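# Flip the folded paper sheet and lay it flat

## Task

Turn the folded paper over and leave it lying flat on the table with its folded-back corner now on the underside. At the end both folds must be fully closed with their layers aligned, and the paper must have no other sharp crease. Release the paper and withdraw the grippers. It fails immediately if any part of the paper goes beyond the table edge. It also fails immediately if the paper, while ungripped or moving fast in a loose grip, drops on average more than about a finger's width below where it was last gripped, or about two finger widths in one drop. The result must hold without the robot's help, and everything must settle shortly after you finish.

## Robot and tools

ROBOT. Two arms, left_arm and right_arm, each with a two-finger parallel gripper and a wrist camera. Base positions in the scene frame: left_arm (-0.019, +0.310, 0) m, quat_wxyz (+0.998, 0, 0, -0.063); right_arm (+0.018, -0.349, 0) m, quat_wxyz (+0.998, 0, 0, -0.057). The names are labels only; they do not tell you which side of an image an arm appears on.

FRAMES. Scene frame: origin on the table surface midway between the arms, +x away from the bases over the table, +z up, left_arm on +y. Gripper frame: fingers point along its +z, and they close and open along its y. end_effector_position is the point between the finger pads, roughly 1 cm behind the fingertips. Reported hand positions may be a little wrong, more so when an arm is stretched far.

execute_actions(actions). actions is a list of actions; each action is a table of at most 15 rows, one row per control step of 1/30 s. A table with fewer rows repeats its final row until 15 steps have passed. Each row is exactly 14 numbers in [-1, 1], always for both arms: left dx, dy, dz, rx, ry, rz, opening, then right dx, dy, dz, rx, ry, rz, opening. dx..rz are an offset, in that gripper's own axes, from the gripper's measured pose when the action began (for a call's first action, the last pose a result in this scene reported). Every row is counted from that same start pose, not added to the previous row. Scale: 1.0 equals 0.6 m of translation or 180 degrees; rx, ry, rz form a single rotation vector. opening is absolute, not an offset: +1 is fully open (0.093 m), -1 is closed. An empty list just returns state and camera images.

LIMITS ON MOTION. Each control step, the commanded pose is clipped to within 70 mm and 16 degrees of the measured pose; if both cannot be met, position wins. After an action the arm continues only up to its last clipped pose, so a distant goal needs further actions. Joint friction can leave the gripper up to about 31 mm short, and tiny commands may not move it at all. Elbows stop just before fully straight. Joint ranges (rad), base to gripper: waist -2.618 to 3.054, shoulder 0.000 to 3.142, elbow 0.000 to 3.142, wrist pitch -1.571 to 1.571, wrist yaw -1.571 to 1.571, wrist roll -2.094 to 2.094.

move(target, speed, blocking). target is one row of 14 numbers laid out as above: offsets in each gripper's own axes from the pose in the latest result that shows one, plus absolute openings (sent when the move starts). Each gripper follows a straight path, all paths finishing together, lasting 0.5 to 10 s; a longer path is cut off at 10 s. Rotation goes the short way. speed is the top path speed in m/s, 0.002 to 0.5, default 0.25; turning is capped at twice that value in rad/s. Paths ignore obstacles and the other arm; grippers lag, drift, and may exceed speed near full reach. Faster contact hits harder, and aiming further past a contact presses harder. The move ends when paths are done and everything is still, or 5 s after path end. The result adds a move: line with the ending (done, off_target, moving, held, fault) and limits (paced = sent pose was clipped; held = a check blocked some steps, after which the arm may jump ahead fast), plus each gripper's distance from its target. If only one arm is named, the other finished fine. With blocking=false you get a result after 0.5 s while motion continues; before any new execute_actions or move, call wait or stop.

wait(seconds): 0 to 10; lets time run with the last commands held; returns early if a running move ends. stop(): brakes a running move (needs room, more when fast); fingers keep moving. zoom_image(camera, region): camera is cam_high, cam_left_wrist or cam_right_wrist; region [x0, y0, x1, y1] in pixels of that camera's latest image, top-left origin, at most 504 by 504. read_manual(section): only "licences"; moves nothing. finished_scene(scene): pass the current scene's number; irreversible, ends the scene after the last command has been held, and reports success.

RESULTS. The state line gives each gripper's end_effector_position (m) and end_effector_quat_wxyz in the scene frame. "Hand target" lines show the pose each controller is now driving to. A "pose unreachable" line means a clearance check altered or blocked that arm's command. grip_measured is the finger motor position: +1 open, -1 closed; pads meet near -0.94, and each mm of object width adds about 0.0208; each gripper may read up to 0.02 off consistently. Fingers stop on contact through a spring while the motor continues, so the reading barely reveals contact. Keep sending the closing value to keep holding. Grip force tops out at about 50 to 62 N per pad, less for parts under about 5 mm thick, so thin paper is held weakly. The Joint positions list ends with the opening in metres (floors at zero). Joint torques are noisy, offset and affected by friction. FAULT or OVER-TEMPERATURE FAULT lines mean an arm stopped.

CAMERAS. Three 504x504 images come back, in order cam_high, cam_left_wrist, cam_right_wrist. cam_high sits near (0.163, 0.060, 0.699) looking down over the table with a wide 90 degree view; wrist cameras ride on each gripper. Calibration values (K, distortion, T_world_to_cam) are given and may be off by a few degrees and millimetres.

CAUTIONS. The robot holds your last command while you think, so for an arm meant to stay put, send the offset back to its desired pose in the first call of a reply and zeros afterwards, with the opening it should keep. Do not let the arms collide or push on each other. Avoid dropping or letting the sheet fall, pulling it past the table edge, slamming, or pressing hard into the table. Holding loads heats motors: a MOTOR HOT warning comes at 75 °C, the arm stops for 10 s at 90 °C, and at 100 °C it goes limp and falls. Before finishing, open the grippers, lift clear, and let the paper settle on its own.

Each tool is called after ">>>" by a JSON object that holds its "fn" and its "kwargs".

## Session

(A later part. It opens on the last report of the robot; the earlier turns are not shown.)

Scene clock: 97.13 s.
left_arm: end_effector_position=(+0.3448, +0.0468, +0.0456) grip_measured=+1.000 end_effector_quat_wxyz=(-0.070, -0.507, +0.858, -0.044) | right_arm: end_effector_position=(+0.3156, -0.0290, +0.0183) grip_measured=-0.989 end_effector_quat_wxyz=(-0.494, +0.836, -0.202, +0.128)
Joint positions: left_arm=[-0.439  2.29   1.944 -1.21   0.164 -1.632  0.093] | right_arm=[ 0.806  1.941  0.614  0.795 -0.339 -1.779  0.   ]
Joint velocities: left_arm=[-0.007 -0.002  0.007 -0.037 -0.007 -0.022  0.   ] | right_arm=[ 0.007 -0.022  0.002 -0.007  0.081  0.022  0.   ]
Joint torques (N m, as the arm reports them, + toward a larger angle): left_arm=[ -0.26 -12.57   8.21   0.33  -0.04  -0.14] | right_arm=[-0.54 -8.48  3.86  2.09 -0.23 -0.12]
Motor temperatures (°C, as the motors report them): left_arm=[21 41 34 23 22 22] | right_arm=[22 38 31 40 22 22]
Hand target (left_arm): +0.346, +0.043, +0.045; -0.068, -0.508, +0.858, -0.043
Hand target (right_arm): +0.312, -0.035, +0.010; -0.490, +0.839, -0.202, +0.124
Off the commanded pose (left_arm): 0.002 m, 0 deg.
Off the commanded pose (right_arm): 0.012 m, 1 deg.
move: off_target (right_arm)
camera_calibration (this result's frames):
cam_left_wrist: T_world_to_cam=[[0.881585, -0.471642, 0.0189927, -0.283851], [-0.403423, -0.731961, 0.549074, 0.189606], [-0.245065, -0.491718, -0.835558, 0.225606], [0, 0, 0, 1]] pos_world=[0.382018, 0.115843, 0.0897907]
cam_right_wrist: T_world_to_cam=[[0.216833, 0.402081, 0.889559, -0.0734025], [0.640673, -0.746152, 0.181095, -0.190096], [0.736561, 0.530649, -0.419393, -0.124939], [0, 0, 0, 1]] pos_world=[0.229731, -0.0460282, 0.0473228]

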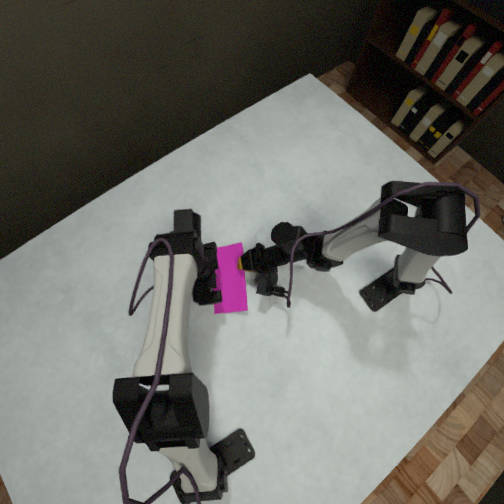

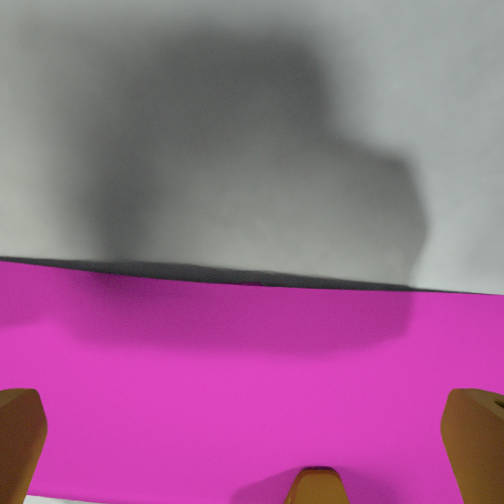

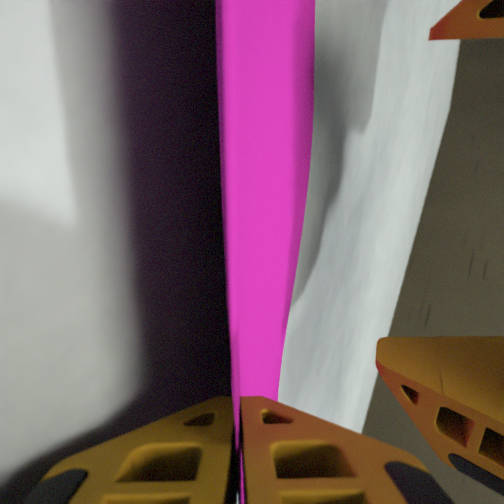

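>>> {"fn": "move", "kwargs": {"target": [0.01,0,0.088,0,0,0,1, 0,0.013,0,-0.012,0,0,-1], "speed": 0.05}}

Scene clock: 104.93 s.
left_arm: end_effector_position=(+0.3424, +0.0379, +0.0093) grip_measured=+1.000 end_effector_quat_wxyz=(-0.067, -0.509, +0.857, -0.051) | right_arm: end_effector_position=(+0.3130, -0.0317, +0.0120) grip_measured=-0.989 end_effector_quat_wxyz=(-0.483, +0.842, -0.206, +0.121)
Joint positions: left_arm=[-0.458  2.313  1.837 -1.062  0.164 -1.657  0.093] | right_arm=[ 0.806  1.941  0.614  0.763 -0.336 -1.783  0.   ]
Joint velocities: left_arm=[-0.002  0.002 -0.012  0.022  0.022 -0.081  0.   ] | right_arm=[ 0.007  0.002 -0.012  0.007  0.066  0.051  0.   ]
Joint torques (N m, as the arm reports them, + toward a larger angle): left_arm=[ -1.18 -12.07   4.38   0.68   0.    -0.15] | right_arm=[ 0.04 -9.85  6.    1.77 -0.09 -0.12]
Motor temperatures (°C, as the motors report them): left_arm=[21 42 34 23 22 22] | right_arm=[22 39 30 41 22 22]
Hand target (left_arm): +0.337, +0.034, -0.005; -0.070, -0.507, +0.858, -0.044
Hand target (right_arm): +0.314, -0.032, +0.012; -0.479, +0.845, -0.204, +0.123
Off the commanded pose (left_arm): 0.016 m, 1 deg.
Off the commanded pose (right_arm): 0.001 m, 1 deg.
move: off_target (left_arm)
camera_calibration (this result's frames):
cam_left_wrist: T_world_to_cam=[[0.883806, -0.466683, 0.0330786, -0.286318], [-0.405869, -0.729626, 0.550378, 0.202778], [-0.232717, -0.499853, -0.83426, 0.186444], [0, 0, 0, 1]] pos_world=[0.378739, 0.107528, 0.0534094]
cam_right_wrist: T_world_to_cam=[[0.234852, 0.42188, 0.875706, -0.071035], [0.644341, -0.742097, 0.184709, -0.190318], [0.727784, 0.520874, -0.446118, -0.121502], [0, 0, 0, 1]] pos_world=[0.227739, -0.0479788, 0.0431552]

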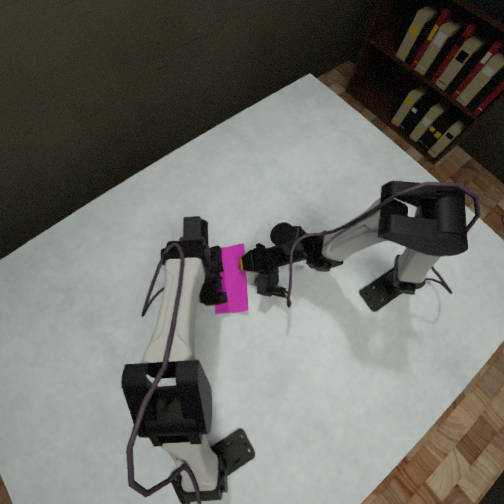

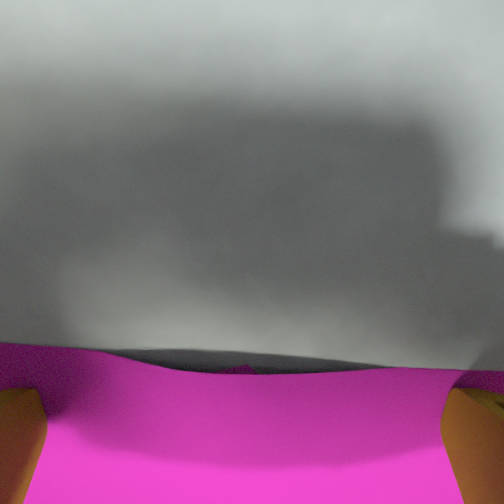

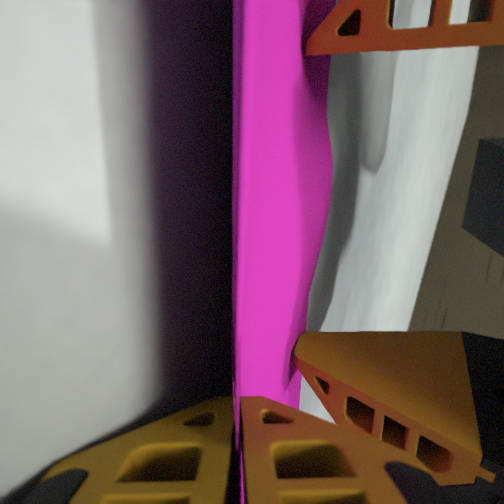

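Pinned. Release and withdraw.

>>> {"fn": "move", "kwargs": {"target": [0,0,0.03,-0.008,0,0,1, 0,0.02,-0.027,-0.055,0,0,-0.82], "speed": 0.04}}

Scene clock: 108.97 s.
left_arm: end_effector_position=(+0.3423, +0.0380, +0.0088) grip_measured=+1.000 end_effector_quat_wxyz=(-0.067, -0.509, +0.857, -0.050) | right_arm: end_effector_position=(+0.3003, -0.0467, +0.0092) grip_measured=-0.823 end_effector_quat_wxyz=(-0.421, +0.876, -0.212, +0.100)
Joint positions: left_arm=[-0.458  2.314  1.837 -1.062  0.164 -1.658  0.093] | right_arm=[ 0.806  1.83   0.638  0.475 -0.315 -1.831  0.006]
Joint velocities: left_arm=[-0.002  0.022 -0.002 -0.007  0.051 -0.037  0.   ] | right_arm=[ 0.012 -0.007 -0.007 -0.037 -0.022  0.037  0.001]
Joint torques (N m, as the arm reports them, + toward a larger angle): left_arm=[ -0.34 -10.23   6.74   0.56   0.07  -0.09] | right_arm=[-0.26 -9.9   7.69  1.31  0.   -0.11]
Motor temperatures (°C, as the motors report them): left_arm=[21 42 34 23 22 22] | right_arm=[22 39 30 40 22 22]
Hand target (left_arm): +0.340, +0.036, -0.008; -0.073, -0.508, +0.858, -0.040
Hand target (right_arm): +0.303, -0.050, +0.010; -0.410, +0.881, -0.215, +0.102
Off the commanded pose (left_arm): 0.018 m, 1 deg.
Off the commanded pose (right_arm): 0.004 m, 2 deg.
move: off_target (left_arm)
camera_calibration (this result's frames):
cam_left_wrist: T_world_to_cam=[[0.884014, -0.466371, 0.031877, -0.286255], [-0.405037, -0.730139, 0.550311, 0.202793], [-0.233375, -0.499395, -0.834351, 0.186251], [0, 0, 0, 1]] pos_world=[0.378658, 0.107578, 0.0529241]
cam_right_wrist: T_world_to_cam=[[0.29339, 0.530352, 0.795392, -0.0710327], [0.666855, -0.709696, 0.227234, -0.198426], [0.685001, 0.463743, -0.561886, -0.0944153], [0, 0, 0, 1]] pos_world=[0.217837, -0.0593657, 0.0485375]

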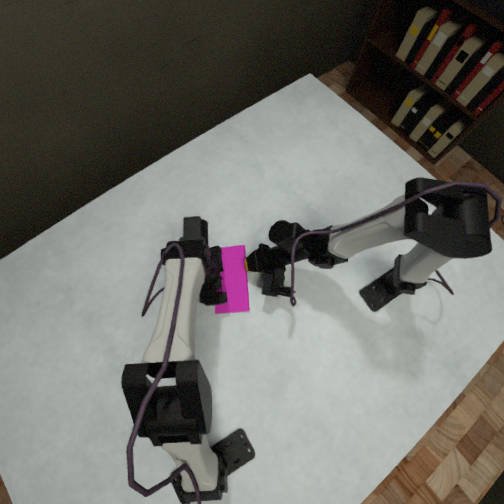

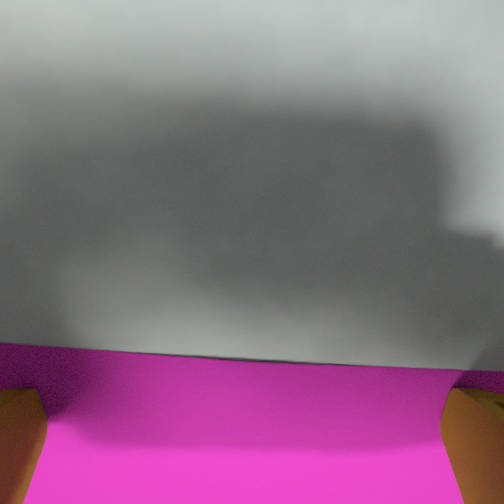

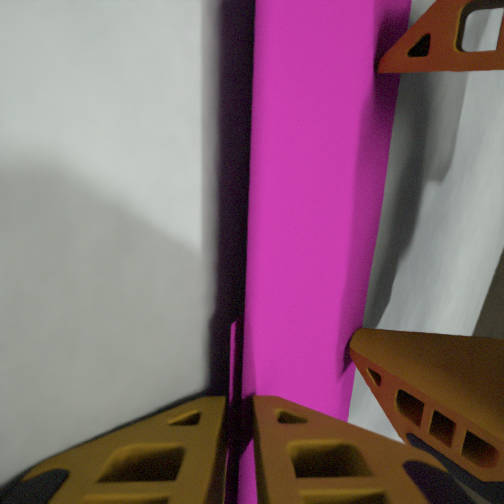

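>>> {"fn": "move", "kwargs": {"target": [0,0,0.03,0,0,0,1, 0,0.026,-0.036,-0.035,0,0,-0.82], "speed": 0.04}}

Scene clock: 112.10 s.
left_arm: end_effector_position=(+0.3424, +0.0379, +0.0088) grip_measured=+1.000 end_effector_quat_wxyz=(-0.067, -0.509, +0.857, -0.050) | right_arm: end_effector_position=(+0.2867, -0.0650, +0.0083) grip_measured=-0.822 end_effector_quat_wxyz=(-0.377, +0.897, -0.216, +0.082)
Joint positions: left_arm=[-0.458  2.314  1.837 -1.061  0.164 -1.658  0.093] | right_arm=[ 0.796  1.746  0.639  0.277 -0.307 -1.868  0.006]
Joint velocities: left_arm=[-0.002  0.002 -0.007  0.007  0.022 -0.022  0.   ] | right_arm=[-0.012 -0.012  0.002  0.037 -0.11  -0.081 -0.001]
Joint torques (N m, as the arm reports them, + toward a larger angle): left_arm=[ -0.49 -12.09   3.52   0.9    0.02  -0.12] | right_arm=[-0.59 -9.98  6.05  1.51 -0.11 -0.14]
Motor temperatures (°C, as the motors report them): left_arm=[21 42 34 23 22 22] | right_arm=[22 39 30 40 22 22]
Hand target (left_arm): +0.340, +0.036, -0.008; -0.067, -0.509, +0.857, -0.049
Hand target (right_arm): +0.288, -0.070, +0.010; -0.373, +0.898, -0.217, +0.087
Off the commanded pose (left_arm): 0.018 m, 0 deg.
Off the commanded pose (right_arm): 0.006 m, 1 deg.
move: off_target (left_arm)
camera_calibration (this result's frames):
cam_left_wrist: T_world_to_cam=[[0.883994, -0.466358, 0.0326359, -0.286437], [-0.405387, -0.729908, 0.55036, 0.202889], [-0.232844, -0.499745, -0.834289, 0.186072], [0, 0, 0, 1]] pos_world=[0.378783, 0.107496, 0.052924]
cam_right_wrist: T_world_to_cam=[[0.332996, 0.599588, 0.727742, -0.0628757], [0.686644, -0.683147, 0.248656, -0.206232], [0.646246, 0.416898, -0.639189, -0.0683376], [0, 0, 0, 1]] pos_world=[0.206708, -0.0746975, 0.0533576]

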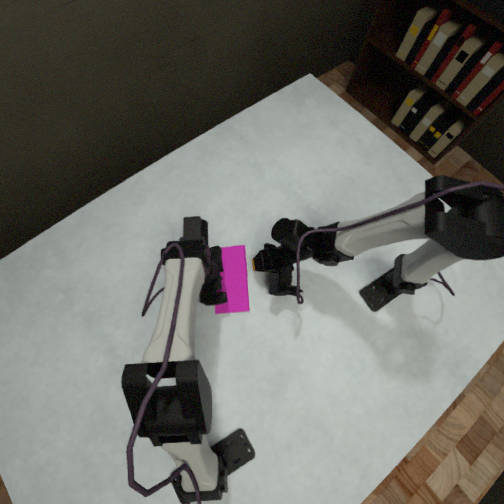

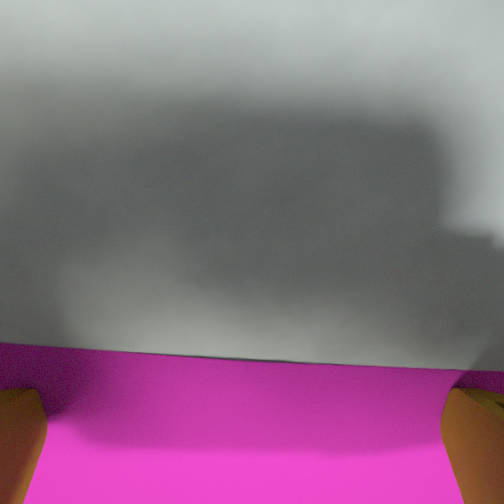

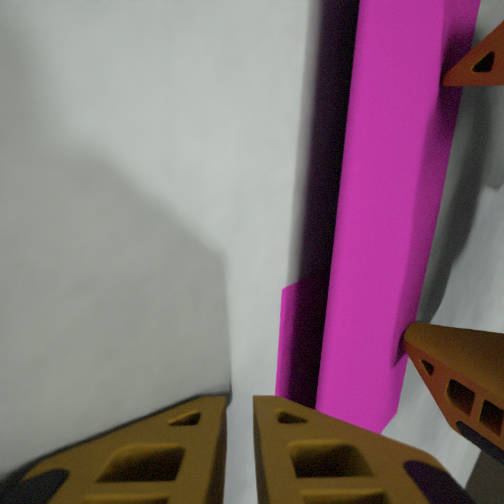

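>>> {"fn": "move", "kwargs": {"target": [0.012,0,-0.1,0,0,0,1, 0,0.02,-0.04,0,0,0,-0.82], "speed": 0.1}}

Scene clock: 115.63 s.
left_arm: end_effector_position=(+0.3406, +0.0391, +0.0589) grip_measured=+1.000 end_effector_quat_wxyz=(-0.070, -0.509, +0.857, -0.043) | right_arm: end_effector_position=(+0.2815, -0.0806, +0.0196) grip_measured=-0.822 end_effector_quat_wxyz=(-0.382, +0.894, -0.216, +0.088)
Joint positions: left_arm=[-0.458  2.288  1.995 -1.261  0.164 -1.658  0.093] | right_arm=[ 0.765  1.657  0.586  0.253 -0.323 -1.888  0.006]
Joint velocities: left_arm=[ 0.002  0.007 -0.002 -0.022  0.007  0.022  0.   ] | right_arm=[ 0.007 -0.012 -0.007  0.081 -0.007 -0.11  -0.001]
Joint torques (N m, as the arm reports them, + toward a larger angle): left_arm=[  0.98 -14.31   7.99   0.23   0.02  -0.02] | right_arm=[-0.57 -9.2   4.78  1.52 -0.32 -0.12]
Motor temperatures (°C, as the motors report them): left_arm=[21 43 34 23 22 22] | right_arm=[22 39 30 40 22 22]
Hand target (left_arm): +0.344, +0.041, +0.069; -0.067, -0.509, +0.857, -0.050
Hand target (right_arm): +0.275, -0.087, +0.016; -0.377, +0.897, -0.216, +0.082
Off the commanded pose (left_arm): 0.011 m, 1 deg.
Off the commanded pose (right_arm): 0.010 m, 1 deg.
move: off_target (left_arm)
camera_calibration (this result's frames):
cam_left_wrist: T_world_to_cam=[[0.884329, -0.466579, 0.016316, -0.285003], [-0.39786, -0.734875, 0.549241, 0.173169], [-0.244274, -0.492201, -0.835505, 0.231696], [0, 0, 0, 1]] pos_world=[0.377531, 0.108322, 0.103121]
cam_right_wrist: T_world_to_cam=[[0.325934, 0.590838, 0.738023, -0.0589181], [0.679317, -0.689288, 0.251815, -0.2146], [0.657492, 0.419276, -0.626029, -0.0546016], [0, 0, 0, 1]] pos_world=[0.200885, -0.0902173, 0.0633403]

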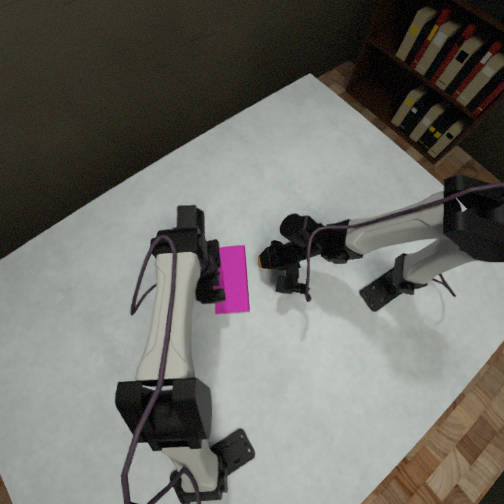

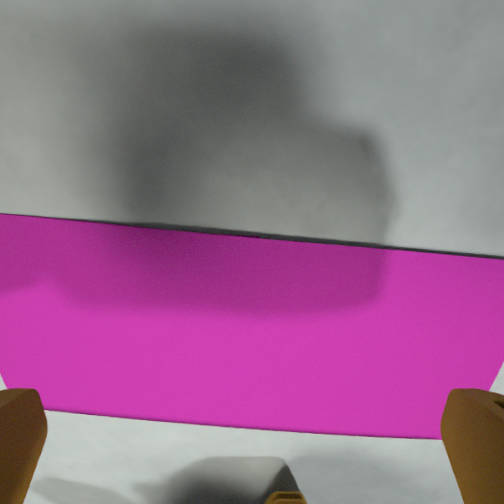

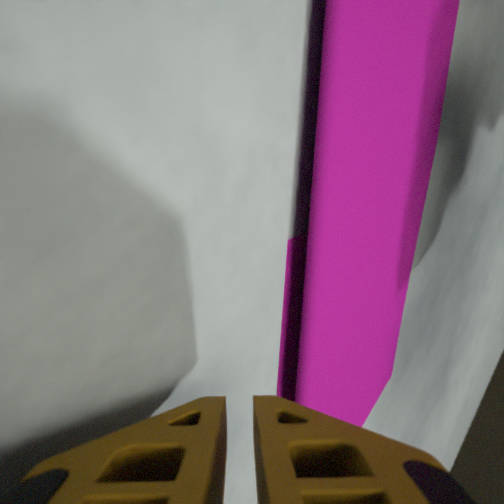

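>>> {"fn": "move", "kwargs": {"target": [0.075,0,0.065,0,0,0,1, 0,0.02,-0.05,0,0,0,-0.82], "speed": 0.12}}

>>> {"fn": "move", "kwargs": {"target": [0,0,0.07,0,0,0,1, 0,0,0,0,0,0,-0.82], "speed": 0.05}}

Scene clock: 125.03 s.
left_arm: end_effector_position=(+0.3181, -0.0055, +0.0370) grip_measured=+1.000 end_effector_quat_wxyz=(-0.070, -0.507, +0.858, -0.049) | right_arm: end_effector_position=(+0.2748, -0.1002, +0.0355) grip_measured=-0.822 end_effector_quat_wxyz=(-0.388, +0.891, -0.216, +0.095)
Joint positions: left_arm=[-0.566  2.319  1.959 -1.165  0.164 -1.763  0.093] | right_arm=[ 0.721  1.533  0.533  0.189 -0.349 -1.918  0.006]
Joint velocities: left_arm=[-0.007 -0.002  0.002 -0.037  0.022 -0.007  0.   ] | right_arm=[-0.007 -0.012 -0.032 -0.022 -0.007 -0.007  0.001]
Joint torques (N m, as the arm reports them, + toward a larger angle): left_arm=[ -0.36 -12.83   5.4    0.57  -0.01  -0.15] | right_arm=[-0.56 -8.15  5.13  1.5  -0.32 -0.11]
Motor temperatures (°C, as the motors report them): left_arm=[21 46 34 23 22 22] | right_arm=[22 40 30 39 22 22]
Hand target (left_arm): +0.316, -0.006, +0.028; -0.070, -0.509, +0.857, -0.044
Hand target (right_arm): +0.268, -0.107, +0.031; -0.383, +0.894, -0.216, +0.088
Off the commanded pose (left_arm): 0.009 m, 1 deg.
Off the commanded pose (right_arm): 0.011 m, 1 deg.
move: off_target (right_arm)
camera_calibration (this result's frames):
cam_left_wrist: T_world_to_cam=[[0.881869, -0.47069, 0.0275127, -0.285232], [-0.405618, -0.727615, 0.553218, 0.145803], [-0.240376, -0.499025, -0.832582, 0.184488], [0, 0, 0, 1]] pos_world=[0.355025, 0.0638966, 0.0807878]
cam_right_wrist: T_world_to_cam=[[0.317915, 0.581229, 0.749068, -0.0560887], [0.671323, -0.695898, 0.255054, -0.226112], [0.669519, 0.421781, -0.611428, -0.035548], [0, 0, 0, 1]] pos_world=[0.193425, -0.109757, 0.0779498]

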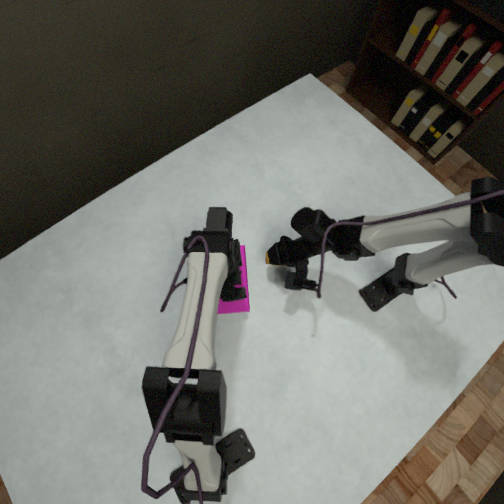

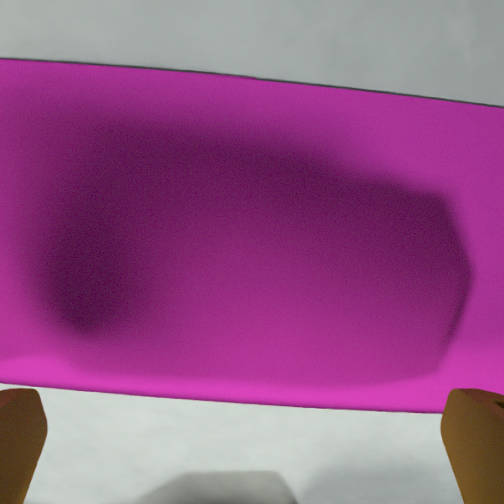

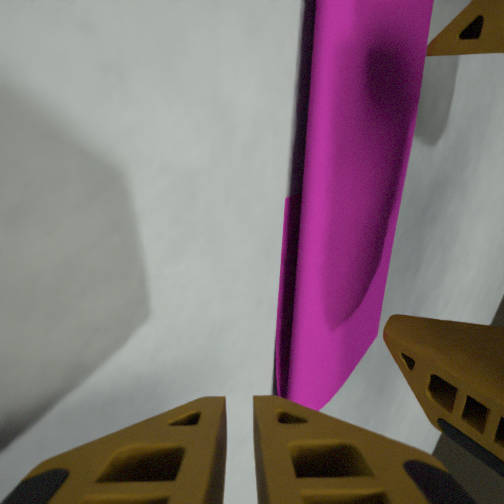

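Scene clock: 126.10 s.
left_arm: end_effector_position=(+0.3198, -0.0073, +0.0093) grip_measured=+1.000 end_effector_quat_wxyz=(-0.068, -0.510, +0.856, -0.054) | right_arm: end_effector_position=(+0.2747, -0.1002, +0.0354) grip_measured=-0.822 end_effector_quat_wxyz=(-0.388, +0.891, -0.216, +0.095)
Joint positions: left_arm=[-0.567  2.338  1.881 -1.056  0.165 -1.771  0.093] | right_arm=[ 0.721  1.533  0.533  0.189 -0.349 -1.918  0.006]
Joint velocities: left_arm=[-0.007 -0.007 -0.007  0.051 -0.066 -0.051  0.   ] | right_arm=[ 0.002  0.017  0.012 -0.007 -0.022 -0.007 -0.001]
Joint torques (N m, as the arm reports them, + toward a larger angle): left_arm=[ -1.33 -12.37   4.82   0.72   0.03  -0.13] | right_arm=[ 0.07 -6.61  7.11  1.64 -0.2  -0.06]
Motor temperatures (°C, as the motors report them): left_arm=[21 46 34 23 22 22] | right_arm=[22 39 30 39 22 22]
Hand target (left_arm): +0.314, -0.012, -0.004; -0.070, -0.507, +0.858, -0.049
Hand target (right_arm): +0.275, -0.100, +0.035; -0.388, +0.891, -0.216, +0.095
Off the commanded pose (left_arm): 0.015 m, 1 deg.
Off the commanded pose (right_arm): 0.000 m, 0 deg.
move: off_target (left_arm)
camera_calibration (this result's frames):
cam_left_wrist: T_world_to_cam=[[0.885111, -0.463824, 0.0380131, -0.287972], [-0.404544, -0.72646, 0.555518, 0.160161], [-0.230048, -0.507073, -0.830635, 0.157628], [0, 0, 0, 1]] pos_world=[0.355942, 0.0627111, 0.0529055]
cam_right_wrist: T_world_to_cam=[[0.317812, 0.581571, 0.748846, -0.0559347], [0.67152, -0.695635, 0.255251, -0.226121], [0.66937, 0.421743, -0.611618, -0.0354907], [0, 0, 0, 1]] pos_world=[0.193378, -0.1098, 0.0778973]

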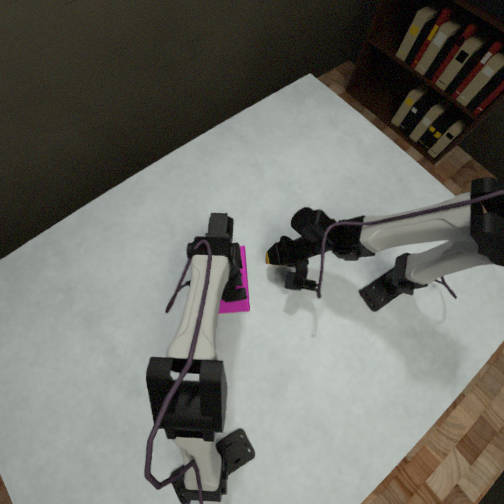

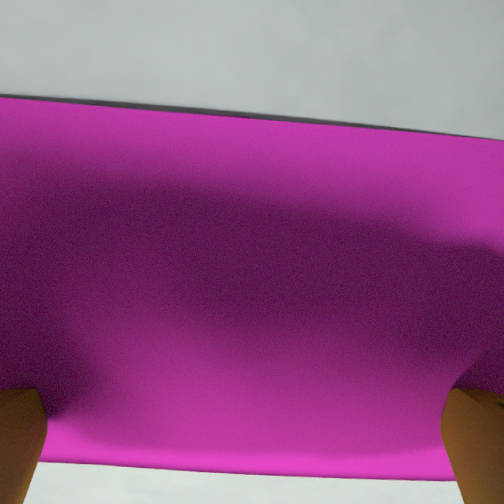

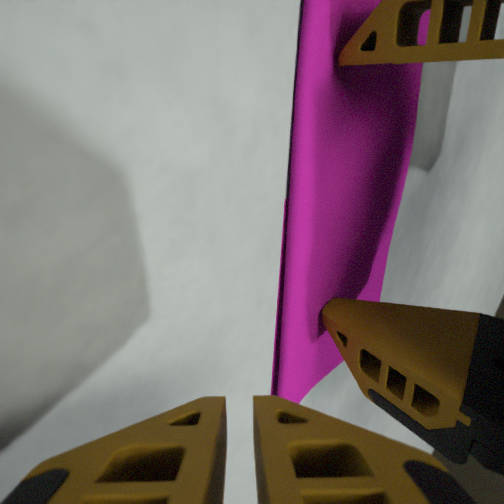

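>>> {"fn": "move", "kwargs": {"target": [0.012,0,-0.1,0,0,0,1, 0,0,0,0,0,0,-0.82], "speed": 0.1}}

Scene clock: 131.30 s.
left_arm: end_effector_position=(+0.3177, -0.0056, +0.0594) grip_measured=+1.000 end_effector_quat_wxyz=(-0.071, -0.510, +0.856, -0.047) | right_arm: end_effector_position=(+0.2747, -0.1002, +0.0354) grip_measured=-0.822 end_effector_quat_wxyz=(-0.388, +0.891, -0.216, +0.095)
Joint positions: left_arm=[-0.567  2.314  2.039 -1.254  0.165 -1.77   0.093] | right_arm=[ 0.721  1.533  0.533  0.189 -0.349 -1.918  0.006]
Joint velocities: left_arm=[ 0.007 -0.012 -0.012 -0.066 -0.095 -0.051  0.   ] | right_arm=[ 0.002 -0.017 -0.022 -0.022 -0.007 -0.037 -0.001]
Joint torques (N m, as the arm reports them, + toward a larger angle): left_arm=[  0.89 -14.71   7.95   0.27   0.03   0.  ] | right_arm=[ 0.06 -6.62  7.1   1.64 -0.2  -0.06]
Motor temperatures (°C, as the motors report them): left_arm=[21 46 34 23 22 22] | right_arm=[22 39 30 39 22 22]
Hand target (left_arm): +0.321, -0.004, +0.070; -0.068, -0.510, +0.856, -0.055
Hand target (right_arm): +0.275, -0.100, +0.035; -0.388, +0.891, -0.216, +0.095
Off the commanded pose (left_arm): 0.011 m, 1 deg.
Off the commanded pose (right_arm): 0.000 m, 0 deg.
move: off_target (left_arm)
camera_calibration (this result's frames):
cam_left_wrist: T_world_to_cam=[[0.885301, -0.46446, 0.0227856, -0.286368], [-0.398177, -0.731827, 0.553068, 0.130861], [-0.240203, -0.498705, -0.832824, 0.203011], [0, 0, 0, 1]] pos_world=[0.354391, 0.0640034, 0.103222]
cam_right_wrist: T_world_to_cam=[[0.317812, 0.581571, 0.748846, -0.0559347], [0.67152, -0.695635, 0.255251, -0.226121], [0.66937, 0.421743, -0.611618, -0.0354907], [0, 0, 0, 1]] pos_world=[0.193378, -0.1098, 0.0778973]

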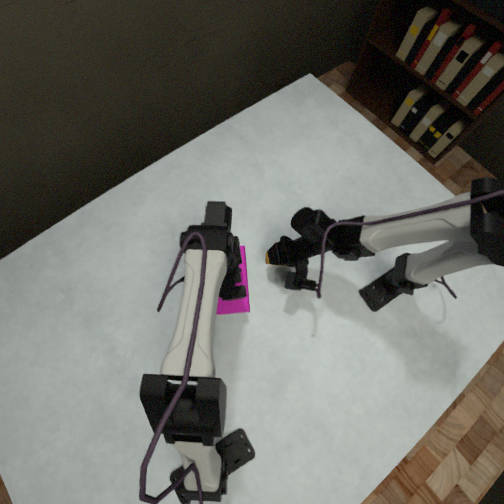

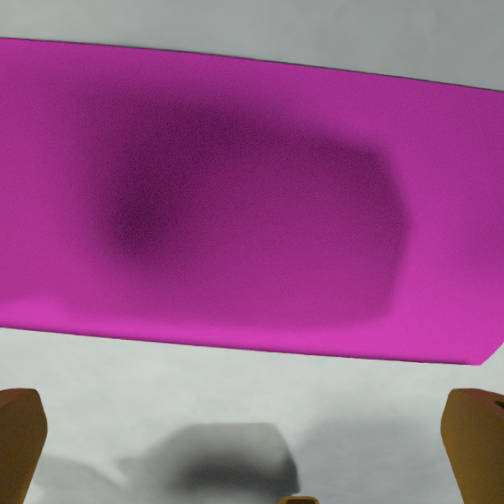

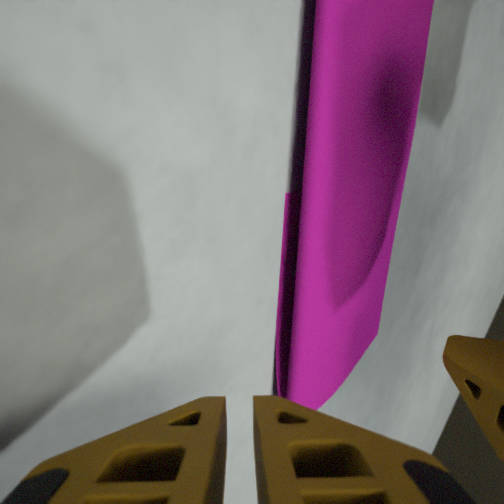

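>>> {"fn": "move", "kwargs": {"target": [-0.346,0.233,-0.217,0,0,0,1, 0.112,-0.05,-0.226,0,0,0.15,-0.82], "speed": 0.25}}

>>> {"fn": "zoom_image", "kwargs": {"camera": "cam_high", "region": [180, 225, 280, 325]}}

Scene clock: 136.63 s.
left_arm: end_effector_position=(+0.3012, +0.2612, +0.1426) grip_measured=+1.000 end_effector_quat_wxyz=(-0.080, -0.513, +0.853, -0.041) | right_arm: end_effector_position=(+0.2931, -0.2005, +0.1390) grip_measured=-0.822 end_effector_quat_wxyz=(-0.396, +0.815, -0.423, -0.006)
Joint positions: left_arm=[ 0.058  1.846  1.663 -1.473  0.159 -1.144  0.093] | right_arm=[ 0.289  1.25   0.823 -0.581 -0.623 -1.824  0.006]
Joint velocities: left_arm=[-0.012 -0.017 -0.002 -0.007 -0.007 -0.095  0.   ] | right_arm=[ 0.002 -0.012 -0.022  0.051 -0.007  0.095 -0.   ]
Joint torques (N m, as the arm reports them, + toward a larger angle): left_arm=[  0.31 -10.6    7.6    0.12   0.     0.04] | right_arm=[-0.6  -5.33 10.56  1.19 -0.51 -0.1 ]
Motor temperatures (°C, as the motors report them): left_arm=[21 47 34 23 22 22] | right_arm=[22 38 30 39 22 22]
Hand target (left_arm): +0.301, +0.263, +0.151; -0.072, -0.510, +0.856, -0.044
Hand target (right_arm): +0.296, -0.201, +0.150; -0.404, +0.813, -0.419, -0.001
Off the commanded pose (left_arm): 0.009 m, 1 deg.
Off the commanded pose (right_arm): 0.012 m, 1 deg.
move: off_target (right_arm)
camera_calibration (this result's frames):
cam_left_wrist: T_world_to_cam=[[0.888611, -0.458655, 0.00242645, -0.149331], [-0.380748, -0.7347, 0.561469, 0.267796], [-0.255738, -0.499851, -0.827495, 0.405634], [0, 0, 0, 1]] pos_world=[0.338396, 0.331015, 0.185664]
cam_right_wrist: T_world_to_cam=[[0.696834, 0.301508, 0.65078, -0.234601], [0.440915, -0.895729, -0.057124, -0.263727], [0.565699, 0.326745, -0.757114, 0.0894124], [0, 0, 0, 1]] pos_world=[0.229179, -0.194709, 0.205304]

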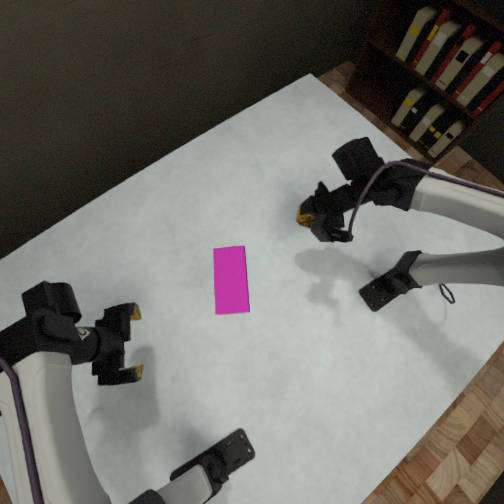

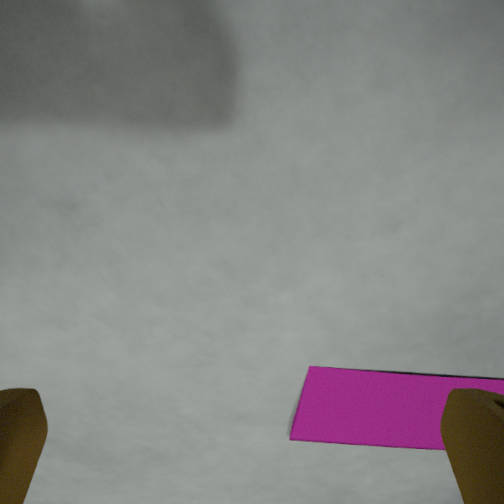

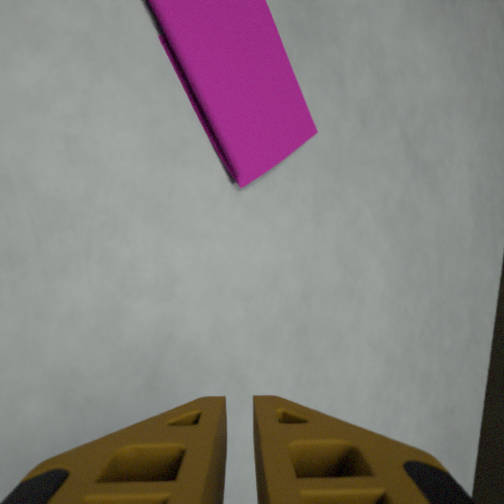

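Region (180, 225, 280, 325) of cam_high's 504x504 image, scaled by 5.040, with more detail than that image has.

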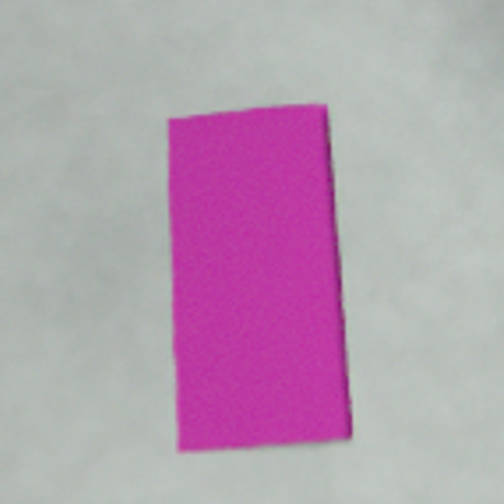

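>>> {"fn": "finished_scene", "kwargs": {"scene": 2}}

The scene is finished: the task was done.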